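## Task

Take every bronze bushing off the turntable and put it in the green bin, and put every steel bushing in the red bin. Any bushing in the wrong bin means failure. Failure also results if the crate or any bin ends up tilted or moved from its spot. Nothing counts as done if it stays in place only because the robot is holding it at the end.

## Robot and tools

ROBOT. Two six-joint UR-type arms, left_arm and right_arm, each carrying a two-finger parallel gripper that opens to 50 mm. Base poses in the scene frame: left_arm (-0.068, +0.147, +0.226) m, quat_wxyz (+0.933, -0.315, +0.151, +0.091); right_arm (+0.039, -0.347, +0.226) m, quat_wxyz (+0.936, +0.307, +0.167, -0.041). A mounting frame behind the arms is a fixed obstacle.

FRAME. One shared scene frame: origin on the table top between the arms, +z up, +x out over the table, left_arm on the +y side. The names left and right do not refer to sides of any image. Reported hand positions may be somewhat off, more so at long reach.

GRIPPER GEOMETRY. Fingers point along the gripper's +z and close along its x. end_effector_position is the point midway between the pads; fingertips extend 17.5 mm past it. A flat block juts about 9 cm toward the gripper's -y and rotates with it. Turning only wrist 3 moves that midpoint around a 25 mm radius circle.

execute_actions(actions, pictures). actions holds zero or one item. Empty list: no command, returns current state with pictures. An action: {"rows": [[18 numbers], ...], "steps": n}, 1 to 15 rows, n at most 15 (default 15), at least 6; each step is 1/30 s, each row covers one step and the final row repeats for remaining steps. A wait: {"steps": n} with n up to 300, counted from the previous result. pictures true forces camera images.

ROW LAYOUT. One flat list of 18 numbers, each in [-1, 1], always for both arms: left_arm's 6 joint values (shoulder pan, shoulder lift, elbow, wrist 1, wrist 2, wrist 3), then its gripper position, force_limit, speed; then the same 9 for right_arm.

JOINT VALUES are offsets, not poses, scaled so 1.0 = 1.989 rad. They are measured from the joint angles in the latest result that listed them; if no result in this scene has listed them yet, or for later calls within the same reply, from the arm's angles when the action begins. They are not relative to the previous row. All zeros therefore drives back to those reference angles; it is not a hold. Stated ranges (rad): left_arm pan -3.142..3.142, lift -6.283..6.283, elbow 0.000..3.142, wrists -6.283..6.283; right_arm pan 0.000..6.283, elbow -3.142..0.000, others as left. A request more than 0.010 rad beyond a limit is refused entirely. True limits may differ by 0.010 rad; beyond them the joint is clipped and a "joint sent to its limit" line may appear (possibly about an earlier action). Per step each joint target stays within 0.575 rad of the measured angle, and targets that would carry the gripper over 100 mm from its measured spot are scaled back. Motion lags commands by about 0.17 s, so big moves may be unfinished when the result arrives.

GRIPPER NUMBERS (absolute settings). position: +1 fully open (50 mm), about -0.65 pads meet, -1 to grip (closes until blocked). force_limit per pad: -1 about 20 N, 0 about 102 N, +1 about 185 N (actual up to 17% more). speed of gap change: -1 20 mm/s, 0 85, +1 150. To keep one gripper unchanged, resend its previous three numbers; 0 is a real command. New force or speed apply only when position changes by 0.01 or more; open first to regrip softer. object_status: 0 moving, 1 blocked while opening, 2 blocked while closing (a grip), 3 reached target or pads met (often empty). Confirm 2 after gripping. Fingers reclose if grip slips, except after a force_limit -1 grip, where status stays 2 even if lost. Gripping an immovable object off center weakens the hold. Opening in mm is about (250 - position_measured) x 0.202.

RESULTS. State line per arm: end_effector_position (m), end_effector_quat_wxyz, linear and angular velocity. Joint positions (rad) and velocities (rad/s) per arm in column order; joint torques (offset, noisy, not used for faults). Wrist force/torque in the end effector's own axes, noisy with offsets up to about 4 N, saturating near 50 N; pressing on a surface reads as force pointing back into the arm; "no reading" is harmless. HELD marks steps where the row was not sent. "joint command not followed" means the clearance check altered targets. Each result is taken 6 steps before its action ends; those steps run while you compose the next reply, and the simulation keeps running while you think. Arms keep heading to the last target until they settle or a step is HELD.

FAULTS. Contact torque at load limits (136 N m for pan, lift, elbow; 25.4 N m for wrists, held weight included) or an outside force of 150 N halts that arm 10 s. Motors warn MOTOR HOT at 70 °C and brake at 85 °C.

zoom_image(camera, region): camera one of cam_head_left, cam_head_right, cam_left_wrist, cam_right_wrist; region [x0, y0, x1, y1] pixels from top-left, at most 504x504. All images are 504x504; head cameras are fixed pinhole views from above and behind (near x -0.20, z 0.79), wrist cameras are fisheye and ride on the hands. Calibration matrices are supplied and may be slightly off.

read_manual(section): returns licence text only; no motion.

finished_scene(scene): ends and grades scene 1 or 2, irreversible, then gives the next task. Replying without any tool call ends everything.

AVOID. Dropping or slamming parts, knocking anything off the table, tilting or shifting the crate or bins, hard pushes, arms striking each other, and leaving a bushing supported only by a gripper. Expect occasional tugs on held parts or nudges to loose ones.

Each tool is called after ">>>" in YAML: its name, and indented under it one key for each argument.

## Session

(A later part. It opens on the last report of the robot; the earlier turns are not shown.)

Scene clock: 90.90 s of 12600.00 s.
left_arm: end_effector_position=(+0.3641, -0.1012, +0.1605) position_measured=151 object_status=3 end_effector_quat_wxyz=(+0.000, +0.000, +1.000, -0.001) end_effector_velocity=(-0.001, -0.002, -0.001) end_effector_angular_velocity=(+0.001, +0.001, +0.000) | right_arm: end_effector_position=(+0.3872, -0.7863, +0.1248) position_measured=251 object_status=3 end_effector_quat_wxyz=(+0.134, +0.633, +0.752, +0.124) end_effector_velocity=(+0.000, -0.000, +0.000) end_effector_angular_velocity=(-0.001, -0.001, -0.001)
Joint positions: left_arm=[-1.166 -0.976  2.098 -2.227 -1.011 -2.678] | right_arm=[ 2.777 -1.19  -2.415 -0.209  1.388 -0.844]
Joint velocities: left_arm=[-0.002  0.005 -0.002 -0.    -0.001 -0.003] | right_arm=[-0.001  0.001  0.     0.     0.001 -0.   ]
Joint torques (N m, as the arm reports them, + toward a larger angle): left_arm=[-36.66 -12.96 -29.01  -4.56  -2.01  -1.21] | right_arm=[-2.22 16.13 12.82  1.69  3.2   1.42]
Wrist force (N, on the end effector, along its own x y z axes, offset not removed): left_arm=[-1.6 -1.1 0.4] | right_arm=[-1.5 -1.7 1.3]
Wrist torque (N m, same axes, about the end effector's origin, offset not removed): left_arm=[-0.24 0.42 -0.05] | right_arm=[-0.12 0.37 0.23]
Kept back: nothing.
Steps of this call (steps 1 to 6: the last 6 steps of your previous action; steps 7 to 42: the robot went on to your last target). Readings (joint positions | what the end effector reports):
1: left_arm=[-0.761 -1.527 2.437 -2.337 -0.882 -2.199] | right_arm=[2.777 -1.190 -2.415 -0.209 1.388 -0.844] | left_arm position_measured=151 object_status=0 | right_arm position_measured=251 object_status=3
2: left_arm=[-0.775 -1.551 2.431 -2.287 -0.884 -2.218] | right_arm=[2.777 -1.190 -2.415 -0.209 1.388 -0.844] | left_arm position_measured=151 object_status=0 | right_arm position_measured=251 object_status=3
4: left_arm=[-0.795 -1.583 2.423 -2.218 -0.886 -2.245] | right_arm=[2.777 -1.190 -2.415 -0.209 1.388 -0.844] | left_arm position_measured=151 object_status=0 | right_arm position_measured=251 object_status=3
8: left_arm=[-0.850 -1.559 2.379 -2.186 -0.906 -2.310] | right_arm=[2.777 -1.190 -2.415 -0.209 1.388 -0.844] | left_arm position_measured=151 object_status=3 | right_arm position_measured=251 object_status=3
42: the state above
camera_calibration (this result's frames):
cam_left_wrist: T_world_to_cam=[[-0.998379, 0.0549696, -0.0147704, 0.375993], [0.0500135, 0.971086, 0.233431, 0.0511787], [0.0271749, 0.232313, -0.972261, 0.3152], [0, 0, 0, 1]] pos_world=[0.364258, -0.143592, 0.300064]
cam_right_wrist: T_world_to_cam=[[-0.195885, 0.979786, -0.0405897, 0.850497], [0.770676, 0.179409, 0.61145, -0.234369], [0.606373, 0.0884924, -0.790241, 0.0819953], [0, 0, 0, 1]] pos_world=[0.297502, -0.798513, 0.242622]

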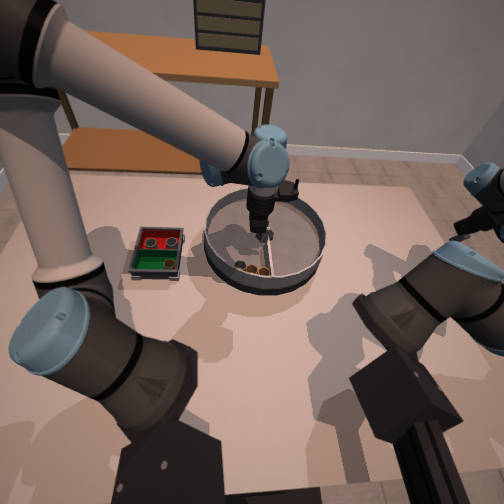

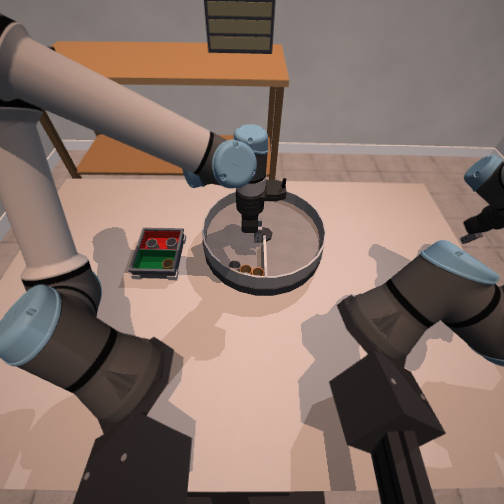

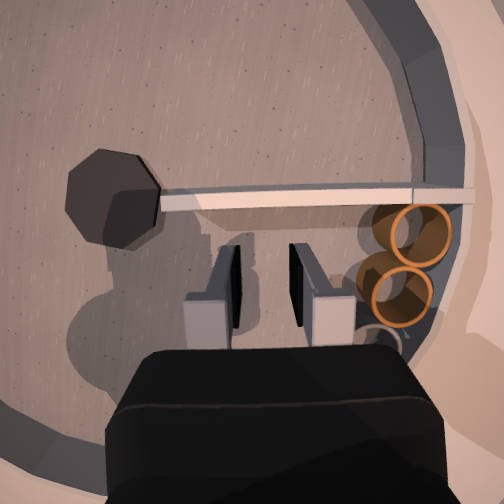

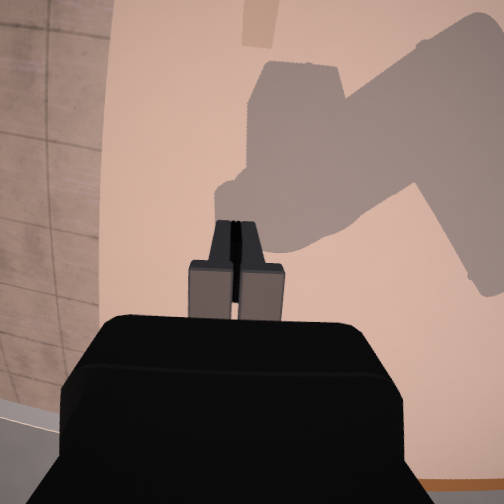

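>>> execute_actions:
  actions:
    - {"rows": [[-0.045,0.0224,0.0895,-0.0875,-0.0207,-0.0469,0.01,-0.4,0.3,0,0,0,0,0,0,-1,-1,0]], "steps": 15}

>>> execute_actions:
  actions:
    - {"steps": 12}
  pictures: true

Scene clock: 93.60 s of 12600.00 s.
left_arm: end_effector_position=(+0.3022, -0.1046, +0.1320) position_measured=151 object_status=3 end_effector_quat_wxyz=(+0.000, +0.000, +1.000, -0.001) end_effector_velocity=(-0.104, +0.018, -0.053) end_effector_angular_velocity=(+0.005, -0.006, +0.002) | right_arm: end_effector_position=(+0.3872, -0.7863, +0.1248) position_measured=251 object_status=3 end_effector_quat_wxyz=(+0.134, +0.633, +0.752, +0.124) end_effector_velocity=(-0.000, +0.000, -0.000) end_effector_angular_velocity=(+0.000, +0.002, -0.000)
Joint positions: left_arm=[-1.24  -0.939  2.24  -2.366 -1.045 -2.755] | right_arm=[ 2.777 -1.19  -2.415 -0.209  1.388 -0.844]
Joint velocities: left_arm=[-0.12   0.054  0.274 -0.265 -0.051 -0.125] | right_arm=[-0.    -0.001 -0.    -0.001 -0.001  0.   ]
Joint torques (N m, as the arm reports them, + toward a larger angle): left_arm=[-34.13 -12.29  -9.8   -4.87  -2.24  -1.55] | right_arm=[-2.87 16.3  12.55  1.66  3.26  1.36]
Wrist force (N, on the end effector, along its own x y z axes, offset not removed): left_arm=[-0.3 -1.1 0.2] | right_arm=[4.9 -3.8 -0.8]
Wrist torque (N m, same axes, about the end effector's origin, offset not removed): left_arm=[-0.23 0.15 -0.02] | right_arm=[-0.58 -0.76 0.13]
Steps of this call (steps 1 to 30: the robot went on to your last target; steps 31 to 72: nothing new was sent; steps 73 to 81: the first 9 steps of this action). Readings (joint positions | what the end effector reports):
73: left_arm=[-1.167 -0.976 2.098 -2.227 -1.011 -2.678] | right_arm=[2.777 -1.190 -2.415 -0.209 1.388 -0.844] | left_arm position_measured=151 object_status=3 | right_arm position_measured=251 object_status=3
74: left_arm=[-1.171 -0.972 2.101 -2.232 -1.014 -2.683] | right_arm=[2.777 -1.190 -2.415 -0.209 1.388 -0.844] | left_arm position_measured=151 object_status=3 | right_arm position_measured=251 object_status=3
76: left_arm=[-1.199 -0.957 2.147 -2.276 -1.028 -2.712] | right_arm=[2.777 -1.190 -2.415 -0.209 1.388 -0.844] | left_arm position_measured=151 object_status=3 | right_arm position_measured=251 object_status=3
80: left_arm=[-1.236 -0.941 2.230 -2.356 -1.043 -2.750] | right_arm=[2.777 -1.190 -2.415 -0.209 1.388 -0.844] | left_arm position_measured=151 object_status=3 | right_arm position_measured=251 object_status=3
81: the state above

Scene clock: 94.00 s of 12600.00 s.
left_arm: end_effector_position=(+0.2895, -0.1021, +0.1256) position_measured=151 object_status=3 end_effector_quat_wxyz=(+0.001, +0.000, +1.000, -0.000) end_effector_velocity=(-0.005, +0.001, -0.003) end_effector_angular_velocity=(+0.001, -0.000, -0.001) | right_arm: end_effector_position=(+0.3872, -0.7863, +0.1248) position_measured=251 object_status=3 end_effector_quat_wxyz=(+0.134, +0.633, +0.752, +0.124) end_effector_velocity=(+0.000, +0.001, -0.000) end_effector_angular_velocity=(+0.000, -0.000, +0.001)
Joint positions: left_arm=[-1.255 -0.932  2.274 -2.399 -1.051 -2.771] | right_arm=[ 2.777 -1.19  -2.415 -0.209  1.388 -0.844]
Joint velocities: left_arm=[-0.006  0.003  0.013 -0.012 -0.002 -0.005] | right_arm=[ 0.001 -0.    -0.001  0.001  0.    -0.   ]
Joint torques (N m, as the arm reports them, + toward a larger angle): left_arm=[-35.86  -7.45  -6.6   -4.64  -2.31  -1.27] | right_arm=[-3.37 16.71 12.53  1.77  3.32  1.42]
Wrist force (N, on the end effector, along its own x y z axes, offset not removed): left_arm=[-1.9 -1.5 0.3] | right_arm=[1.8 -1.5 -0.7]
Wrist torque (N m, same axes, about the end effector's origin, offset not removed): left_arm=[-0.32 0.49 -0.05] | right_arm=[-0.23 -0.06 -0.12]
Kept back: nothing.
Steps of this call (steps 1 to 6: the last 6 steps of your previous action; steps 7 to 12: the robot went on to your last target). Readings (joint positions | what the end effector reports):
1: left_arm=[-1.244 -0.937 2.248 -2.374 -1.047 -2.759] | right_arm=[2.777 -1.190 -2.415 -0.209 1.388 -0.844] | left_arm position_measured=151 object_status=3 | right_arm position_measured=251 object_status=3
2: left_arm=[-1.246 -0.936 2.255 -2.380 -1.048 -2.762] | right_arm=[2.777 -1.190 -2.415 -0.209 1.388 -0.844] | left_arm position_measured=151 object_status=3 | right_arm position_measured=251 object_status=3
4: left_arm=[-1.250 -0.934 2.263 -2.389 -1.049 -2.766] | right_arm=[2.777 -1.190 -2.415 -0.209 1.388 -0.844] | left_arm position_measured=151 object_status=3 | right_arm position_measured=251 object_status=3
8: left_arm=[-1.254 -0.933 2.271 -2.397 -1.051 -2.769] | right_arm=[2.777 -1.190 -2.415 -0.209 1.388 -0.844] | left_arm position_measured=151 object_status=3 | right_arm position_measured=251 object_status=3
12: the state above
camera_calibration (this result's frames):
cam_left_wrist: T_world_to_cam=[[-0.998405, 0.0543954, -0.0151313, 0.301065], [0.0493357, 0.970819, 0.234682, 0.063859], [0.0274554, 0.233561, -0.971954, 0.283482], [0, 0, 0, 1]] pos_world=[0.289651, -0.144582, 0.2651]
cam_right_wrist: T_world_to_cam=[[-0.195885, 0.979786, -0.0405898, 0.850497], [0.770676, 0.179409, 0.61145, -0.234369], [0.606372, 0.0884924, -0.790241, 0.0819954], [0, 0, 0, 1]] pos_world=[0.297502, -0.798513, 0.242622]

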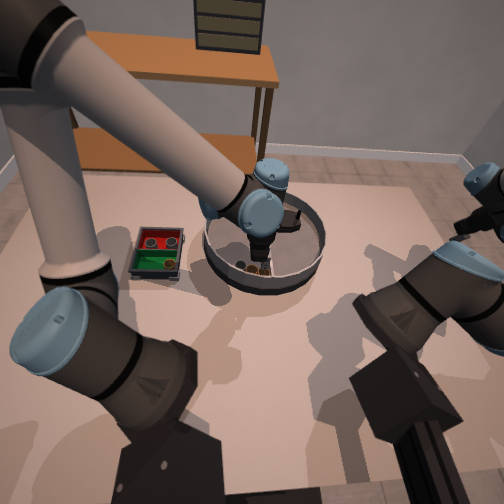

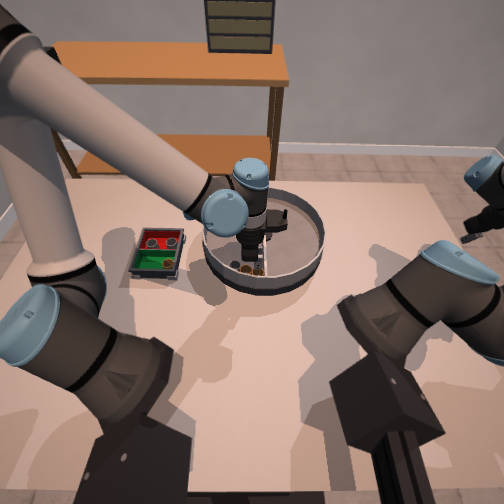

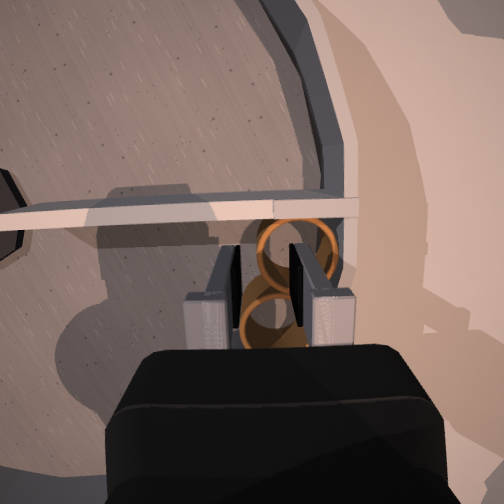

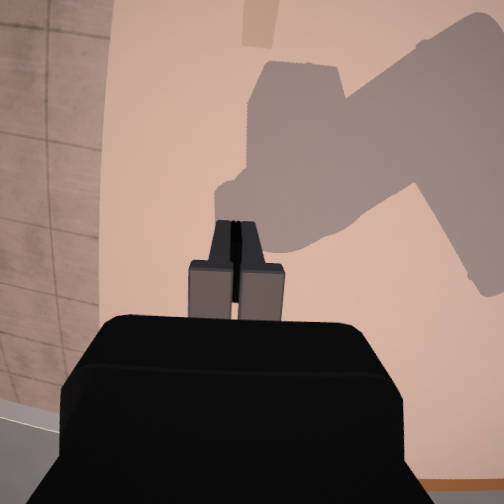

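>>> execute_actions:
  actions:
    - {"rows": [[0.0096,0.019,0.0032,-0.0272,0.0044,0.0098,0.01,-0.4,0.3,0,0,0,0,0,0,-1,-1,0],[0.0192,0.038,0.0065,-0.0543,0.0089,0.0197,0.01,-0.4,0.3,0,0,0,0,0,0,-1,-1,0],[0.0288,0.057,0.0097,-0.0815,0.0133,0.0295,0.01,-0.4,0.3,0,0,0,0,0,0,-1,-1,0]], "steps": 15}

>>> execute_actions:
  actions:
    - {"steps": 10}
  pictures: true

Scene clock: 94.60 s of 12600.00 s.
left_arm: end_effector_position=(+0.2889, -0.1019, +0.0872) position_measured=151 object_status=3 end_effector_quat_wxyz=(+0.000, +0.001, +1.000, +0.000) end_effector_velocity=(-0.001, -0.001, -0.079) end_effector_angular_velocity=(-0.009, -0.001, +0.007) | right_arm: end_effector_position=(+0.3872, -0.7863, +0.1248) position_measured=251 object_status=3 end_effector_quat_wxyz=(+0.134, +0.633, +0.752, +0.124) end_effector_velocity=(-0.000, +0.000, +0.000) end_effector_angular_velocity=(+0.000, -0.001, -0.000)
Joint positions: left_arm=[-1.21  -0.843  2.29  -2.525 -1.031 -2.724] | right_arm=[ 2.777 -1.19  -2.415 -0.209  1.388 -0.844]
Joint velocities: left_arm=[ 0.094  0.191  0.027 -0.279  0.042  0.095] | right_arm=[ 0.     0.001 -0.001  0.     0.     0.   ]
Joint torques (N m, as the arm reports them, + toward a larger angle): left_arm=[-19.61 -14.22  -4.52  -4.93   1.3    1.68] | right_arm=[-2.84 16.08 12.99  1.79  3.33  1.28]
Wrist force (N, on the end effector, along its own x y z axes, offset not removed): left_arm=[-1.6 -2.0 0.9] | right_arm=[0.1 0.8 -2.9]
Wrist torque (N m, same axes, about the end effector's origin, offset not removed): left_arm=[-0.37 0.41 -0.05] | right_arm=[0.00 0.27 0.08]
Steps of this call (steps 1 to 9: the robot went on to your last target; steps 10 to 18: the first 9 steps of this action). Readings (joint positions | what the end effector reports):
10: left_arm=[-1.256 -0.932 2.276 -2.401 -1.052 -2.771] | right_arm=[2.777 -1.190 -2.415 -0.209 1.388 -0.844] | left_arm position_measured=151 object_status=3 | right_arm position_measured=251 object_status=3
11: left_arm=[-1.254 -0.928 2.276 -2.405 -1.051 -2.769] | right_arm=[2.777 -1.190 -2.415 -0.209 1.388 -0.844] | left_arm position_measured=151 object_status=3 | right_arm position_measured=251 object_status=3
13: left_arm=[-1.241 -0.905 2.280 -2.436 -1.044 -2.756] | right_arm=[2.777 -1.190 -2.415 -0.209 1.388 -0.844] | left_arm position_measured=151 object_status=3 | right_arm position_measured=251 object_status=3
17: left_arm=[-1.214 -0.851 2.289 -2.514 -1.032 -2.728] | right_arm=[2.777 -1.190 -2.415 -0.209 1.388 -0.844] | left_arm position_measured=151 object_status=3 | right_arm position_measured=251 object_status=3
18: the state above

Scene clock: 94.93 s of 12600.00 s.
left_arm: end_effector_position=(+0.2887, -0.1019, +0.0778) position_measured=151 object_status=3 end_effector_quat_wxyz=(+0.000, +0.000, +1.000, -0.000) end_effector_velocity=(-0.001, +0.001, -0.006) end_effector_angular_velocity=(+0.001, +0.001, -0.001) | right_arm: end_effector_position=(+0.3872, -0.7863, +0.1248) position_measured=251 object_status=3 end_effector_quat_wxyz=(+0.134, +0.633, +0.752, +0.124) end_effector_velocity=(-0.000, +0.000, +0.000) end_effector_angular_velocity=(+0.001, -0.001, -0.000)
Joint positions: left_arm=[-1.199 -0.821  2.293 -2.559 -1.025 -2.713] | right_arm=[ 2.777 -1.19  -2.415 -0.209  1.388 -0.844]
Joint velocities: left_arm=[ 0.007  0.014  0.004 -0.02   0.003  0.007] | right_arm=[ 0.001  0.001 -0.001 -0.     0.     0.001]
Joint torques (N m, as the arm reports them, + toward a larger angle): left_arm=[-18.23 -11.85  -3.65  -4.79   1.67   1.49] | right_arm=[-2.47 16.26 12.28  1.71  3.2   1.39]
Wrist force (N, on the end effector, along its own x y z axes, offset not removed): left_arm=[-1.4 -0.8 0.3] | right_arm=[-0.5 -0.4 1.2]
Wrist torque (N m, same axes, about the end effector's origin, offset not removed): left_arm=[-0.17 0.35 -0.06] | right_arm=[-0.08 0.39 0.35]
Kept back: nothing.
Steps of this call (steps 1 to 6: the last 6 steps of your previous action; steps 7 to 10: the robot went on to your last target). Readings (joint positions | what the end effector reports):
1: left_arm=[-1.207 -0.838 2.291 -2.534 -1.029 -2.722] | right_arm=[2.777 -1.190 -2.415 -0.209 1.388 -0.844] | left_arm position_measured=151 object_status=3 | right_arm position_measured=251 object_status=3
2: left_arm=[-1.205 -0.833 2.291 -2.540 -1.028 -2.719] | right_arm=[2.777 -1.190 -2.415 -0.209 1.388 -0.844] | left_arm position_measured=151 object_status=3 | right_arm position_measured=251 object_status=3
4: left_arm=[-1.202 -0.827 2.292 -2.549 -1.027 -2.716] | right_arm=[2.777 -1.190 -2.415 -0.209 1.388 -0.844] | left_arm position_measured=151 object_status=3 | right_arm position_measured=251 object_status=3
8: left_arm=[-1.199 -0.822 2.293 -2.557 -1.026 -2.713] | right_arm=[2.777 -1.190 -2.415 -0.209 1.388 -0.844] | left_arm position_measured=151 object_status=3 | right_arm position_measured=251 object_status=3
10: the state above
camera_calibration (this result's frames):
cam_left_wrist: T_world_to_cam=[[-0.998394, 0.0548466, -0.0141705, 0.299455], [0.0500037, 0.970827, 0.234509, 0.0747749], [0.0266191, 0.233424, -0.972011, 0.237304], [0, 0, 0, 1]] pos_world=[0.288918, -0.14441, 0.21737]
cam_right_wrist: T_world_to_cam=[[-0.195885, 0.979786, -0.0405898, 0.850497], [0.770676, 0.179409, 0.61145, -0.234369], [0.606372, 0.0884923, -0.790241, 0.0819953], [0, 0, 0, 1]] pos_world=[0.297502, -0.798513, 0.242622]

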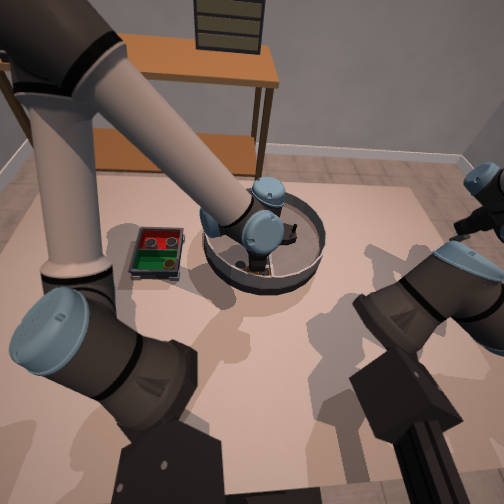

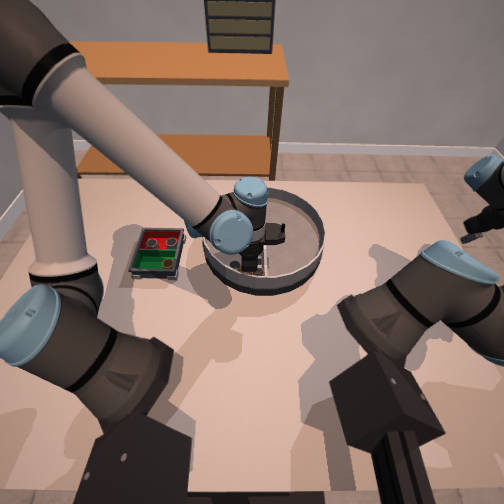

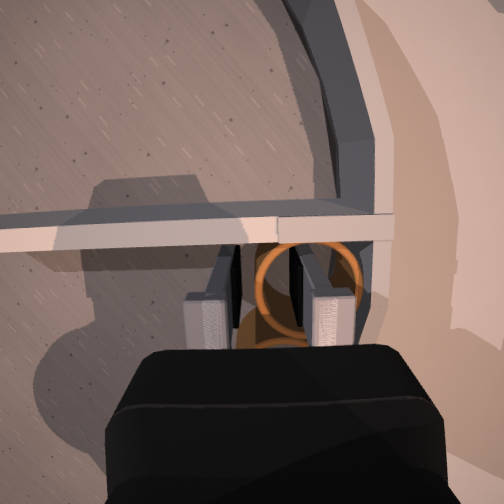

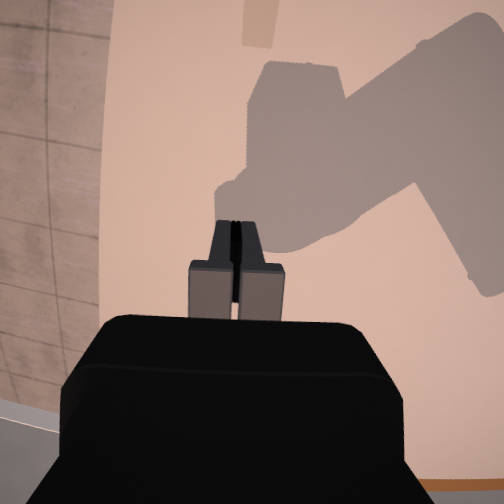

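>>> execute_actions:
  actions:
    - {"rows": [[0.0006,0.0012,0.0002,-0.001,0.0003,0.0003,-1,-0.4,0.3,0,0,0,0,0,0,-1,-1,0]], "steps": 15}

>>> execute_actions:
  actions:
    - {"steps": 12}

Scene clock: 95.40 s of 12600.00 s.
left_arm: end_effector_position=(+0.2887, -0.1017, +0.0769) position_measured=218 object_status=0 end_effector_quat_wxyz=(+0.000, +0.000, +1.000, -0.000) end_effector_velocity=(-0.001, -0.000, -0.000) end_effector_angular_velocity=(+0.000, +0.003, -0.000) | right_arm: end_effector_position=(+0.3872, -0.7863, +0.1248) position_measured=251 object_status=3 end_effector_quat_wxyz=(+0.134, +0.633, +0.752, +0.124) end_effector_velocity=(-0.000, +0.000, +0.000) end_effector_angular_velocity=(-0.000, -0.000, +0.000)
Joint positions: left_arm=[-1.198 -0.818  2.294 -2.562 -1.025 -2.712] | right_arm=[ 2.777 -1.19  -2.415 -0.209  1.388 -0.844]
Joint velocities: left_arm=[ 0.     0.001  0.     0.001 -0.003 -0.   ] | right_arm=[ 0.001  0.001 -0.001  0.    -0.001 -0.   ]
Joint torques (N m, as the arm reports them, + toward a larger angle): left_arm=[-17.71  -1.15   4.     6.37  -8.46  -0.45] | right_arm=[-2.56 16.09 12.79  1.65  3.26  1.3 ]
Wrist force (N, on the end effector, along its own x y z axes, offset not removed): left_arm=[-33.5 -10.0 -3.7] | right_arm=[0.0 -0.7 1.8]
Wrist torque (N m, same axes, about the end effector's origin, offset not removed): left_arm=[-0.25 0.57 -0.14] | right_arm=[-0.22 0.35 0.26]
Steps of this call (steps 1 to 5: the robot went on to your last target; steps 6 to 14: the first 9 steps of this action). Readings (joint positions | what the end effector reports):
6: left_arm=[-1.198 -0.819 2.293 -2.561 -1.025 -2.712] | right_arm=[2.777 -1.190 -2.415 -0.209 1.388 -0.844] | left_arm position_measured=156 object_status=0 | right_arm position_measured=251 object_status=3
7: left_arm=[-1.198 -0.819 2.293 -2.561 -1.025 -2.712] | right_arm=[2.777 -1.190 -2.415 -0.209 1.388 -0.844] | left_arm position_measured=173 object_status=0 | right_arm position_measured=251 object_status=3
9: left_arm=[-1.198 -0.819 2.294 -2.561 -1.025 -2.712] | right_arm=[2.777 -1.190 -2.415 -0.209 1.388 -0.844] | left_arm position_measured=207 object_status=0 | right_arm position_measured=251 object_status=3
13: left_arm=[-1.198 -0.818 2.294 -2.562 -1.024 -2.712] | right_arm=[2.777 -1.190 -2.415 -0.209 1.388 -0.844] | left_arm position_measured=218 object_status=0 | right_arm position_measured=251 object_status=3
14: the state above

Scene clock: 95.80 s of 12600.00 s.
left_arm: end_effector_position=(+0.2884, -0.1016, +0.0767) position_measured=218 object_status=2 end_effector_quat_wxyz=(+0.000, +0.000, +1.000, +0.000) end_effector_velocity=(-0.000, +0.000, -0.001) end_effector_angular_velocity=(+0.001, +0.001, +0.000) | right_arm: end_effector_position=(+0.3872, -0.7863, +0.1248) position_measured=251 object_status=3 end_effector_quat_wxyz=(+0.134, +0.633, +0.752, +0.124) end_effector_velocity=(-0.000, +0.000, -0.000) end_effector_angular_velocity=(+0.001, +0.001, -0.001)
Joint positions: left_arm=[-1.197 -0.818  2.294 -2.561 -1.025 -2.712] | right_arm=[ 2.777 -1.19  -2.415 -0.209  1.388 -0.844]
Joint velocities: left_arm=[ 0.001  0.001  0.    -0.     0.    -0.   ] | right_arm=[-0.001 -0.001  0.    -0.     0.     0.001]
Joint torques (N m, as the arm reports them, + toward a larger angle): left_arm=[-17.4    1.21  20.19   7.98 -10.19  -0.09] | right_arm=[-2.4  16.1  13.23  1.78  3.22  1.36]
Wrist force (N, on the end effector, along its own x y z axes, offset not removed): left_arm=[-42.5 -13.6 -5.0] | right_arm=[-4.3 -2.5 -0.5]
Wrist torque (N m, same axes, about the end effector's origin, offset not removed): left_arm=[-0.48 0.55 -0.18] | right_arm=[-0.88 0.63 0.32]
Kept back: nothing.
Steps of this call (steps 1 to 6: the last 6 steps of your previous action; steps 7 to 12: the robot went on to your last target). Readings (joint positions | what the end effector reports):
1: left_arm=[-1.198 -0.818 2.294 -2.561 -1.025 -2.712] | right_arm=[2.777 -1.190 -2.415 -0.209 1.388 -0.844] | left_arm position_measured=218 object_status=0 | right_arm position_measured=251 object_status=3
2: left_arm=[-1.198 -0.818 2.294 -2.561 -1.025 -2.712] | right_arm=[2.777 -1.190 -2.415 -0.209 1.388 -0.844] | left_arm position_measured=218 object_status=2 | right_arm position_measured=251 object_status=3
4: left_arm=[-1.198 -0.818 2.294 -2.561 -1.025 -2.712] | right_arm=[2.777 -1.190 -2.415 -0.209 1.388 -0.844] | left_arm position_measured=218 object_status=2 | right_arm position_measured=251 object_status=3
8: left_arm=[-1.197 -0.818 2.294 -2.561 -1.025 -2.712] | right_arm=[2.777 -1.190 -2.415 -0.209 1.388 -0.844] | left_arm position_measured=218 object_status=2 | right_arm position_measured=251 object_status=3
12: the state above

>>> execute_actions:
  actions:
    - {"rows": [[0.0012,0.0001,-0.0026,0.0009,0.0009,0.0016,-1,-0.4,0.3,0,0,0,0,0,0,-1,-1,0],[0.0012,0.0001,-0.0026,0.0009,0.0009,0.0016,-1,-0.4,0.3,0,0,0,0,0,0,-1,-1,0],[0.0012,0.0001,-0.0026,0.0009,0.0009,0.0016,-1,-0.4,0.3,0,0,0,0,0,0,-1,-1,0],[0.0012,0.0001,-0.0026,0.0009,0.0009,0.0016,-1,-0.4,0.3,0,0,0,0,0,0,-1,-1,0],[-0.009,-0.019,-0.0055,0.027,-0.004,-0.008,-1,-0.4,0.3,0,0,0,0,0,0,-1,-1,0],[-0.0185,-0.038,-0.0084,0.054,-0.0085,-0.018,-1,-0.4,0.3,0,0,0,0,0,0,-1,-1,0],[-0.0279,-0.0566,-0.0113,0.0813,-0.013,-0.028,-1,-0.4,0.3,0,0,0,0,0,0,-1,-1,0],[-0.0279,-0.0566,-0.0113,0.0813,-0.013,-0.028,-1,-0.4,0.3,0,0,0,0,0,0,-1,-1,0],[-0.0279,-0.0566,-0.0113,0.0813,-0.013,-0.028,-1,-0.4,0.3,0,0,0,0,0,0,-1,-1,0],[-0.0503,-0.0995,-0.0221,0.1463,-0.0241,-0.0518,-1,-0.4,0.3,0,0,0,0,0,0,-1,-1,0]], "steps": 15}

>>> execute_actions:
  actions:
    - {"steps": 15}
  pictures: true

Scene clock: 98.20 s of 12600.00 s.
left_arm: end_effector_position=(+0.2910, -0.1043, +0.0967) position_measured=218 object_status=2 end_effector_quat_wxyz=(+0.001, -0.000, +1.000, -0.002) end_effector_velocity=(+0.008, +0.001, +0.213) end_effector_angular_velocity=(+0.001, -0.005, -0.002) | right_arm: end_effector_position=(+0.3872, -0.7863, +0.1248) position_measured=251 object_status=3 end_effector_quat_wxyz=(+0.134, +0.633, +0.752, +0.124) end_effector_velocity=(+0.001, -0.000, +0.000) end_effector_angular_velocity=(+0.000, -0.001, +0.000)
Joint positions: left_arm=[-1.219 -0.862  2.282 -2.499 -1.035 -2.734] | right_arm=[ 2.777 -1.19  -2.415 -0.209  1.388 -0.844]
Joint velocities: left_arm=[-0.244 -0.504 -0.08   0.71  -0.11  -0.247] | right_arm=[ 0.001 -0.001  0.001 -0.     0.     0.   ]
Joint torques (N m, as the arm reports them, + toward a larger angle): left_arm=[-47.6  -35.35 -41.02  -5.    -5.82  -2.23] | right_arm=[-2.74 16.69 13.1   1.7   3.27  1.35]
Wrist force (N, on the end effector, along its own x y z axes, offset not removed): left_arm=[-1.9 26.8 7.2] | right_arm=[0.0 -5.3 2.9]
Wrist torque (N m, same axes, about the end effector's origin, offset not removed): left_arm=[-0.26 0.33 0.50] | right_arm=[-0.98 0.25 -0.04]
Steps of this call (steps 1 to 15: the robot went on to your last target; steps 16 to 63: nothing new was sent; steps 64 to 72: the first 9 steps of this action). Readings (joint positions | what the end effector reports):
64: left_arm=[-1.197 -0.818 2.294 -2.561 -1.025 -2.712] | right_arm=[2.777 -1.190 -2.415 -0.209 1.388 -0.844] | left_arm position_measured=218 object_status=2 | right_arm position_measured=251 object_status=3
65: left_arm=[-1.197 -0.818 2.293 -2.561 -1.025 -2.712] | right_arm=[2.777 -1.190 -2.415 -0.209 1.388 -0.844] | left_arm position_measured=218 object_status=2 | right_arm position_measured=251 object_status=3
67: left_arm=[-1.196 -0.818 2.292 -2.560 -1.025 -2.711] | right_arm=[2.777 -1.190 -2.415 -0.209 1.388 -0.844] | left_arm position_measured=218 object_status=2 | right_arm position_measured=251 object_status=3
71: left_arm=[-1.211 -0.845 2.285 -2.524 -1.031 -2.725] | right_arm=[2.777 -1.190 -2.415 -0.209 1.388 -0.844] | left_arm position_measured=218 object_status=2 | right_arm position_measured=251 object_status=3
72: the state above

Scene clock: 98.70 s of 12600.00 s.
left_arm: end_effector_position=(+0.2897, -0.1010, +0.1624) position_measured=218 object_status=2 end_effector_quat_wxyz=(+0.001, -0.001, +1.000, -0.000) end_effector_velocity=(-0.001, +0.003, +0.015) end_effector_angular_velocity=(+0.004, +0.000, -0.001) | right_arm: end_effector_position=(+0.3872, -0.7863, +0.1248) position_measured=251 object_status=3 end_effector_quat_wxyz=(+0.134, +0.633, +0.752, +0.124) end_effector_velocity=(+0.000, -0.000, +0.000) end_effector_angular_velocity=(-0.001, -0.001, -0.000)
Joint positions: left_arm=[-1.295 -1.011  2.251 -2.277 -1.072 -2.813] | right_arm=[ 2.777 -1.19  -2.415 -0.209  1.388 -0.844]
Joint velocities: left_arm=[-0.017 -0.035 -0.007  0.054 -0.008 -0.018] | right_arm=[ 0.  0.  0.  0. -0. -0.]
Joint torques (N m, as the arm reports them, + toward a larger angle): left_arm=[-33.22 -28.44 -29.29  -0.37  -2.13  -1.38] | right_arm=[-2.48 16.32 12.13  1.62  3.27  1.3 ]
Wrist force (N, on the end effector, along its own x y z axes, offset not removed): left_arm=[-1.0 -2.9 0.9] | right_arm=[-3.4 -1.3 1.5]
Wrist torque (N m, same axes, about the end effector's origin, offset not removed): left_arm=[-0.54 0.30 -0.06] | right_arm=[-0.46 0.79 0.10]
Kept back: nothing.
Steps of this call (steps 1 to 6: the last 6 steps of your previous action; steps 7 to 15: the robot went on to your last target). Readings (joint positions | what the end effector reports):
1: left_arm=[-1.227 -0.877 2.280 -2.477 -1.039 -2.741] | right_arm=[2.777 -1.190 -2.415 -0.209 1.388 -0.844] | left_arm position_measured=218 object_status=2 | right_arm position_measured=251 object_status=3
2: left_arm=[-1.236 -0.894 2.276 -2.454 -1.043 -2.751] | right_arm=[2.777 -1.190 -2.415 -0.209 1.388 -0.844] | left_arm position_measured=218 object_status=2 | right_arm position_measured=251 object_status=3
4: left_arm=[-1.259 -0.938 2.266 -2.392 -1.055 -2.775] | right_arm=[2.777 -1.190 -2.415 -0.209 1.388 -0.844] | left_arm position_measured=218 object_status=2 | right_arm position_measured=251 object_status=3
8: left_arm=[-1.284 -0.988 2.255 -2.314 -1.066 -2.801] | right_arm=[2.777 -1.190 -2.415 -0.209 1.388 -0.844] | left_arm position_measured=218 object_status=2 | right_arm position_measured=251 object_status=3
15: the state above
camera_calibration (this result's frames):
cam_left_wrist: T_world_to_cam=[[-0.998537, 0.0519146, -0.0151031, 0.301533], [0.0469354, 0.970985, 0.23449, 0.0549233], [0.0268383, 0.233439, -0.972001, 0.319212], [0, 0, 0, 1]] pos_world=[0.289947, -0.1435, 0.30195]
cam_right_wrist: T_world_to_cam=[[-0.195885, 0.979786, -0.0405897, 0.850497], [0.770676, 0.179409, 0.61145, -0.234369], [0.606372, 0.0884925, -0.790241, 0.0819954], [0, 0, 0, 1]] pos_world=[0.297502, -0.798513, 0.242622]

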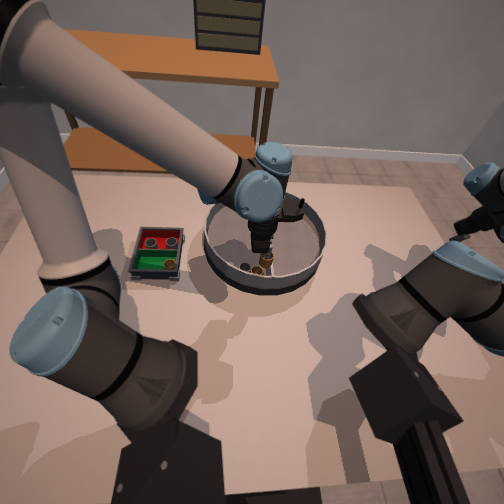

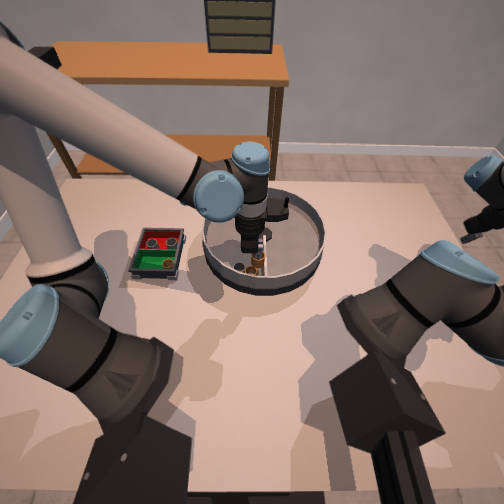

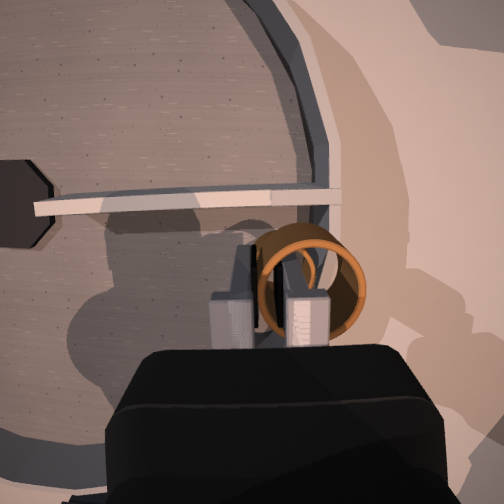

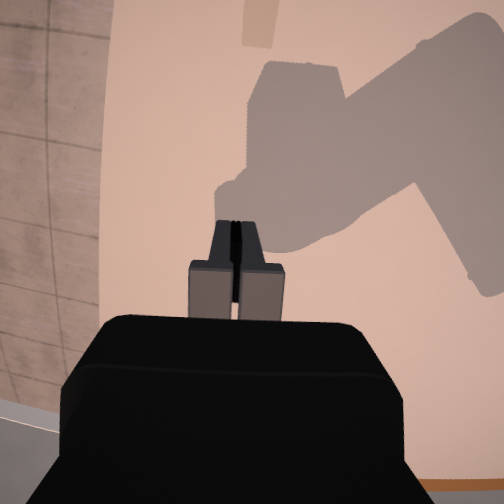

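>>> execute_actions:
  actions:
    - {"rows": [[0.3034,-0.3809,0.0796,0.0965,0.1032,0.3512,-1,-0.4,0.3,0,0,0,0,0,0,-1,-1,0]], "steps": 15}

>>> execute_actions:
  actions:
    - {"steps": 36}
  pictures: true

Scene clock: 99.37 s of 12600.00 s.
left_arm: end_effector_position=(+0.3336, +0.0019, +0.1540) position_measured=218 object_status=2 end_effector_quat_wxyz=(-0.011, +0.007, +1.000, +0.004) end_effector_velocity=(+0.161, +0.440, -0.009) end_effector_angular_velocity=(-0.082, +0.054, -0.048) | right_arm: end_effector_position=(+0.3872, -0.7863, +0.1248) position_measured=251 object_status=3 end_effector_quat_wxyz=(+0.134, +0.633, +0.752, +0.124) end_effector_velocity=(-0.001, +0.000, -0.000) end_effector_angular_velocity=(-0.001, +0.002, +0.002)
Joint positions: left_arm=[-1.11  -1.212  2.305 -2.206 -1.002 -2.619] | right_arm=[ 2.777 -1.19  -2.415 -0.209  1.388 -0.844]
Joint velocities: left_arm=[ 0.779 -0.932  0.202  0.229  0.257  0.909] | right_arm=[-0.     0.    -0.001 -0.001 -0.001 -0.002]
Joint torques (N m, as the arm reports them, + toward a larger angle): left_arm=[ -5.48 -38.62  -6.3    0.27   2.36   4.36] | right_arm=[-2.62 16.12 12.6   1.68  3.15  1.33]
Wrist force (N, on the end effector, along its own x y z axes, offset not removed): left_arm=[-1.9 -1.4 2.1] | right_arm=[1.7 0.6 4.6]
Wrist torque (N m, same axes, about the end effector's origin, offset not removed): left_arm=[-0.30 0.35 0.05] | right_arm=[-0.01 -0.26 0.22]
Steps of this call (steps 1 to 11: the robot went on to your last target; steps 12 to 20: the first 9 steps of this action). Readings (joint positions | what the end effector reports):
12: left_arm=[-1.297 -1.016 2.250 -2.270 -1.073 -2.815] | right_arm=[2.777 -1.190 -2.415 -0.209 1.388 -0.844] | left_arm position_measured=218 object_status=2 | right_arm position_measured=251 object_status=3
13: left_arm=[-1.293 -1.020 2.253 -2.266 -1.069 -2.811] | right_arm=[2.777 -1.190 -2.415 -0.209 1.388 -0.844] | left_arm position_measured=218 object_status=2 | right_arm position_measured=251 object_status=3
15: left_arm=[-1.249 -1.065 2.269 -2.248 -1.048 -2.766] | right_arm=[2.777 -1.190 -2.415 -0.209 1.388 -0.844] | left_arm position_measured=218 object_status=2 | right_arm position_measured=251 object_status=3
19: left_arm=[-1.137 -1.181 2.298 -2.214 -1.011 -2.650] | right_arm=[2.777 -1.190 -2.415 -0.209 1.388 -0.844] | left_arm position_measured=218 object_status=2 | right_arm position_measured=251 object_status=3
20: the state above

Scene clock: 100.57 s of 12600.00 s.
left_arm: end_effector_position=(+0.3538, +0.2665, +0.1503) position_measured=218 object_status=2 end_effector_quat_wxyz=(+0.001, +0.000, +1.000, -0.000) end_effector_velocity=(-0.001, +0.001, -0.001) end_effector_angular_velocity=(+0.001, +0.001, -0.001) | right_arm: end_effector_position=(+0.3872, -0.7863, +0.1248) position_measured=251 object_status=3 end_effector_quat_wxyz=(+0.134, +0.633, +0.752, +0.124) end_effector_velocity=(-0.000, -0.000, -0.000) end_effector_angular_velocity=(-0.001, +0.000, -0.000)
Joint positions: left_arm=[-0.692 -1.769  2.409 -2.085 -0.867 -2.115] | right_arm=[ 2.777 -1.19  -2.415 -0.209  1.388 -0.844]
Joint velocities: left_arm=[ 0.002 -0.003  0.002  0.001  0.001  0.002] | right_arm=[-0. -0. -0.  0. -0. -0.]
Joint torques (N m, as the arm reports them, + toward a larger angle): left_arm=[ -0.65 -15.35  -7.39  -0.16   1.44   1.56] | right_arm=[-2.32 16.38 13.15  1.65  3.3   1.29]
Wrist force (N, on the end effector, along its own x y z axes, offset not removed): left_arm=[-0.9 -1.3 1.6] | right_arm=[0.3 2.3 0.6]
Wrist torque (N m, same axes, about the end effector's origin, offset not removed): left_arm=[-0.24 0.25 -0.13] | right_arm=[0.41 0.10 0.09]
Kept back: nothing.
Steps of this call (steps 1 to 6: the last 6 steps of your previous action; steps 7 to 36: the robot went on to your last target). Readings (joint positions | what the end effector reports):
1: left_arm=[-1.084 -1.244 2.312 -2.198 -0.993 -2.588] | right_arm=[2.777 -1.190 -2.415 -0.209 1.388 -0.844] | left_arm position_measured=218 object_status=2 | right_arm position_measured=251 object_status=3
2: left_arm=[-1.059 -1.277 2.318 -2.191 -0.985 -2.558] | right_arm=[2.777 -1.190 -2.415 -0.209 1.388 -0.844] | left_arm position_measured=218 object_status=2 | right_arm position_measured=251 object_status=3
4: left_arm=[-1.009 -1.344 2.331 -2.176 -0.968 -2.497] | right_arm=[2.777 -1.190 -2.415 -0.209 1.388 -0.844] | left_arm position_measured=218 object_status=2 | right_arm position_measured=251 object_status=3
8: left_arm=[-0.909 -1.475 2.356 -2.147 -0.935 -2.378] | right_arm=[2.777 -1.190 -2.415 -0.209 1.388 -0.844] | left_arm position_measured=218 object_status=2 | right_arm position_measured=251 object_status=3
36: the state above
camera_calibration (this result's frames):
cam_left_wrist: T_world_to_cam=[[-0.99841, 0.0541937, -0.0154816, 0.345674], [0.0490561, 0.970819, 0.234742, -0.302829], [0.0277513, 0.233609, -0.971935, 0.219536], [0, 0, 0, 1]] pos_world=[0.353887, 0.223974, 0.289812]
cam_right_wrist: T_world_to_cam=[[-0.195885, 0.979786, -0.0405898, 0.850497], [0.770676, 0.179409, 0.61145, -0.234369], [0.606372, 0.0884924, -0.790241, 0.0819953], [0, 0, 0, 1]] pos_world=[0.297502, -0.798513, 0.242622]

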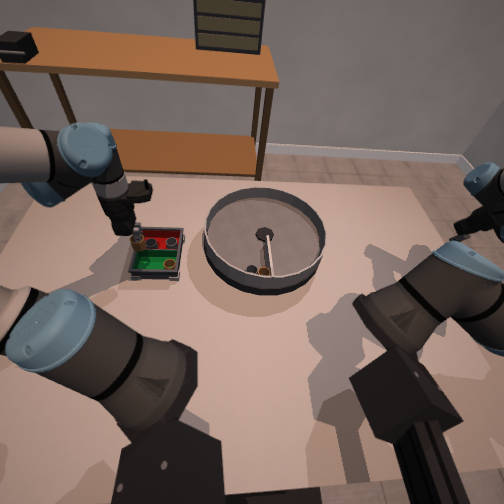

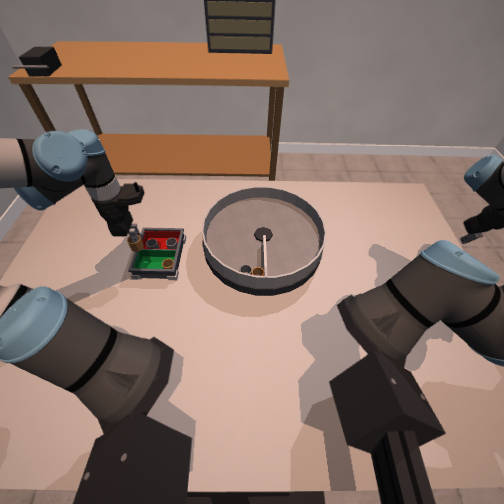

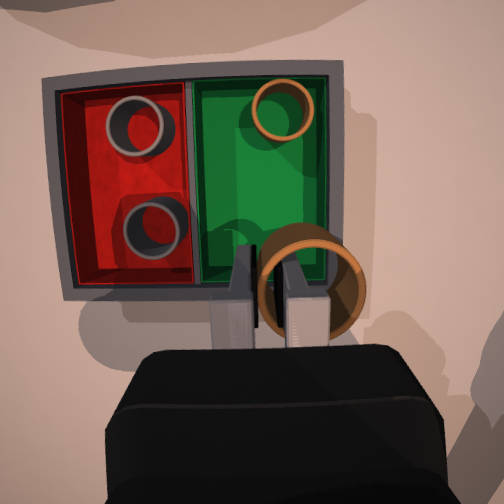

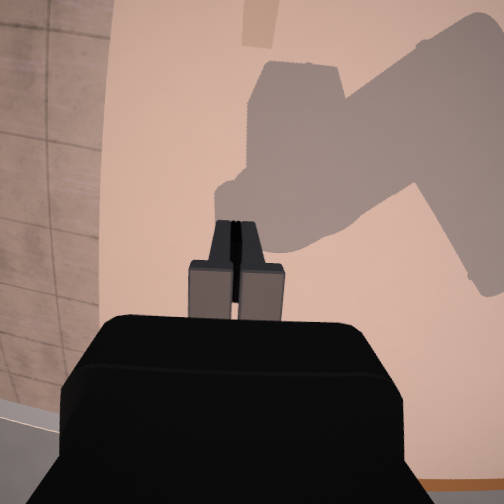

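>>> execute_actions:
  actions:
    - {"rows": [[0.0137,0.0201,0.006,-0.0378,0.001,0.018,-1,-0.4,0.3,0,0,0,0,0,0,-1,-1,0],[0.0274,0.0402,0.012,-0.0755,0.0019,0.036,-1,-0.4,0.3,0,0,0,0,0,0,-1,-1,0],[0.041,0.0604,0.0181,-0.1133,0.0029,0.0539,-1,-0.4,0.3,0,0,0,0,0,0,-1,-1,0],[0.0547,0.0805,0.0241,-0.151,0.0038,0.0719,-1,-0.4,0.3,0,0,0,0,0,0,-1,-1,0],[0.0684,0.1006,0.0301,-0.1888,0.0048,0.0899,-1,-0.4,0.3,0,0,0,0,0,0,-1,-1,0]], "steps": 15}

>>> execute_actions:
  actions:
    - {"steps": 14}
  pictures: true

Scene clock: 102.13 s of 12600.00 s.
left_arm: end_effector_position=(+0.3526, +0.2657, +0.0997) position_measured=218 object_status=2 end_effector_quat_wxyz=(-0.004, +0.004, +1.000, +0.001) end_effector_velocity=(+0.014, +0.002, -0.153) end_effector_angular_velocity=(-0.023, -0.059, +0.055) | right_arm: end_effector_position=(+0.3872, -0.7863, +0.1248) position_measured=251 object_status=3 end_effector_quat_wxyz=(+0.134, +0.633, +0.752, +0.124) end_effector_velocity=(+0.000, -0.000, +0.000) end_effector_angular_velocity=(+0.000, -0.000, -0.000)
Joint positions: left_arm=[-0.596 -1.629  2.452 -2.337 -0.86  -1.989] | right_arm=[ 2.777 -1.19  -2.415 -0.209  1.388 -0.844]
Joint velocities: left_arm=[ 0.307  0.466  0.128 -0.943  0.02   0.405] | right_arm=[ 0.    -0.     0.001 -0.    -0.     0.   ]
Joint torques (N m, as the arm reports them, + toward a larger angle): left_arm=[-4.11 -5.36 -6.58 -5.46  1.44  2.  ] | right_arm=[-2.8  15.77 12.56  1.79  3.27  1.38]
Wrist force (N, on the end effector, along its own x y z axes, offset not removed): left_arm=[-0.8 -2.4 3.4] | right_arm=[0.4 -0.2 1.8]
Wrist torque (N m, same axes, about the end effector's origin, offset not removed): left_arm=[-0.37 0.15 -0.08] | right_arm=[0.05 -0.07 0.14]
Steps of this call (steps 1 to 15: the robot went on to your last target; steps 16 to 38: nothing new was sent; steps 39 to 47: the first 9 steps of this action). Readings (joint positions | what the end effector reports):
39: left_arm=[-0.692 -1.769 2.409 -2.085 -0.866 -2.114] | right_arm=[2.777 -1.190 -2.415 -0.209 1.388 -0.844] | left_arm position_measured=218 object_status=2 | right_arm position_measured=251 object_status=3
40: left_arm=[-0.689 -1.766 2.410 -2.089 -0.866 -2.111] | right_arm=[2.777 -1.190 -2.415 -0.209 1.388 -0.844] | left_arm position_measured=218 object_status=2 | right_arm position_measured=251 object_status=3
42: left_arm=[-0.671 -1.741 2.419 -2.130 -0.865 -2.089] | right_arm=[2.777 -1.190 -2.415 -0.209 1.388 -0.844] | left_arm position_measured=218 object_status=2 | right_arm position_measured=251 object_status=3
46: left_arm=[-0.607 -1.646 2.447 -2.301 -0.860 -2.005] | right_arm=[2.777 -1.190 -2.415 -0.209 1.388 -0.844] | left_arm position_measured=218 object_status=2 | right_arm position_measured=251 object_status=3
47: the state above

Scene clock: 102.60 s of 12600.00 s.
left_arm: end_effector_position=(+0.3536, +0.2665, +0.0805) position_measured=218 object_status=2 end_effector_quat_wxyz=(+0.000, +0.000, +1.000, -0.000) end_effector_velocity=(+0.000, +0.000, -0.004) end_effector_angular_velocity=(-0.000, -0.002, +0.002) | right_arm: end_effector_position=(+0.3872, -0.7863, +0.1248) position_measured=251 object_status=3 end_effector_quat_wxyz=(+0.134, +0.633, +0.752, +0.124) end_effector_velocity=(-0.000, -0.000, -0.000) end_effector_angular_velocity=(+0.000, -0.000, -0.001)
Joint positions: left_arm=[-0.557 -1.57   2.468 -2.457 -0.857 -1.937] | right_arm=[ 2.777 -1.19  -2.415 -0.209  1.388 -0.844]
Joint velocities: left_arm=[ 0.008  0.012  0.003 -0.025  0.001  0.01 ] | right_arm=[-0.    -0.    -0.     0.001  0.     0.001]
Joint torques (N m, as the arm reports them, + toward a larger angle): left_arm=[-4.11 -1.6  -1.84 -4.43  1.45  1.65] | right_arm=[-2.25 15.65 12.92  1.76  3.22  1.3 ]
Wrist force (N, on the end effector, along its own x y z axes, offset not removed): left_arm=[-1.3 -0.6 2.7] | right_arm=[-0.9 1.6 -2.1]
Wrist torque (N m, same axes, about the end effector's origin, offset not removed): left_arm=[-0.13 0.25 -0.12] | right_arm=[0.03 0.32 0.10]
Kept back: nothing.
Steps of this call (steps 1 to 6: the last 6 steps of your previous action; steps 7 to 14: the robot went on to your last target). Readings (joint positions | what the end effector reports):
1: left_arm=[-0.587 -1.615 2.456 -2.366 -0.859 -1.977] | right_arm=[2.777 -1.190 -2.415 -0.209 1.388 -0.844] | left_arm position_measured=218 object_status=2 | right_arm position_measured=251 object_status=3
2: left_arm=[-0.580 -1.604 2.459 -2.387 -0.859 -1.968] | right_arm=[2.777 -1.190 -2.415 -0.209 1.388 -0.844] | left_arm position_measured=218 object_status=2 | right_arm position_measured=251 object_status=3
4: left_arm=[-0.570 -1.590 2.463 -2.417 -0.858 -1.955] | right_arm=[2.777 -1.190 -2.415 -0.209 1.388 -0.844] | left_arm position_measured=218 object_status=2 | right_arm position_measured=251 object_status=3
8: left_arm=[-0.561 -1.576 2.466 -2.445 -0.857 -1.943] | right_arm=[2.777 -1.190 -2.415 -0.209 1.388 -0.844] | left_arm position_measured=218 object_status=2 | right_arm position_measured=251 object_status=3
14: the state above
camera_calibration (this result's frames):
cam_left_wrist: T_world_to_cam=[[-0.998381, 0.0549811, -0.0145811, 0.344165], [0.0500159, 0.970629, 0.235326, -0.286815], [0.0270913, 0.234215, -0.971807, 0.15175], [0, 0, 0, 1]] pos_world=[0.353842, 0.223926, 0.219985]
cam_right_wrist: T_world_to_cam=[[-0.195885, 0.979786, -0.0405898, 0.850497], [0.770676, 0.179409, 0.61145, -0.234369], [0.606373, 0.0884924, -0.790241, 0.0819953], [0, 0, 0, 1]] pos_world=[0.297502, -0.798513, 0.242622]

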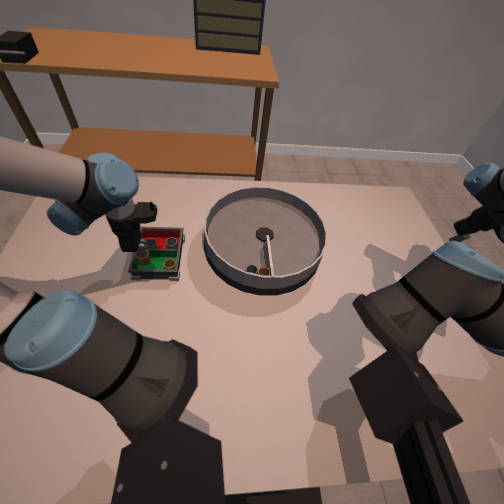

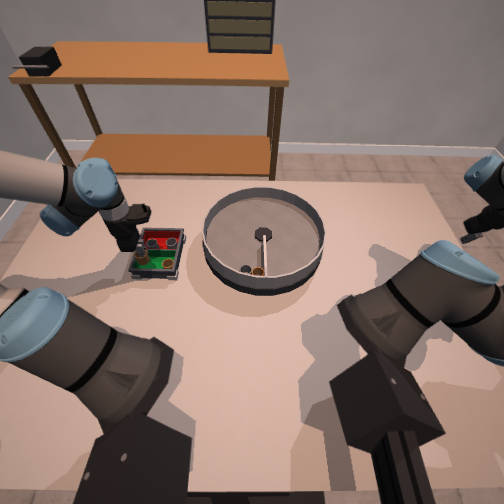

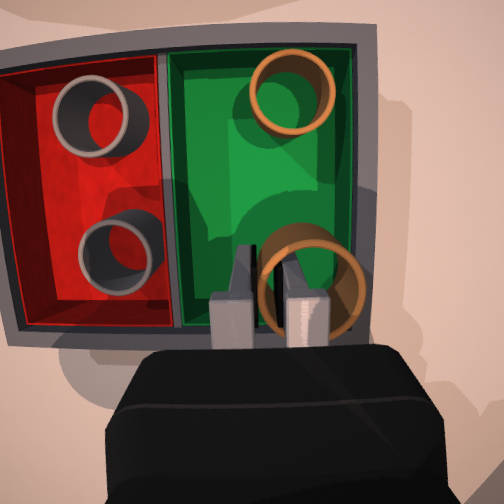

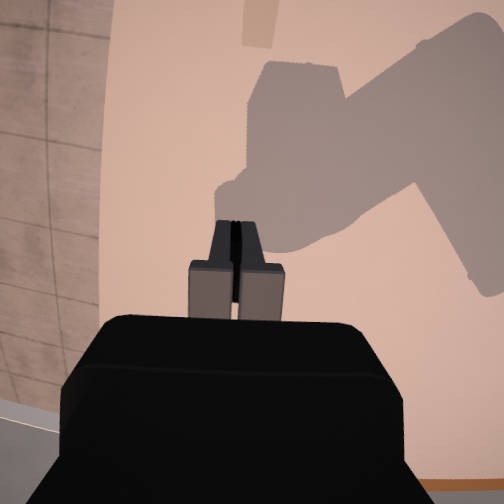

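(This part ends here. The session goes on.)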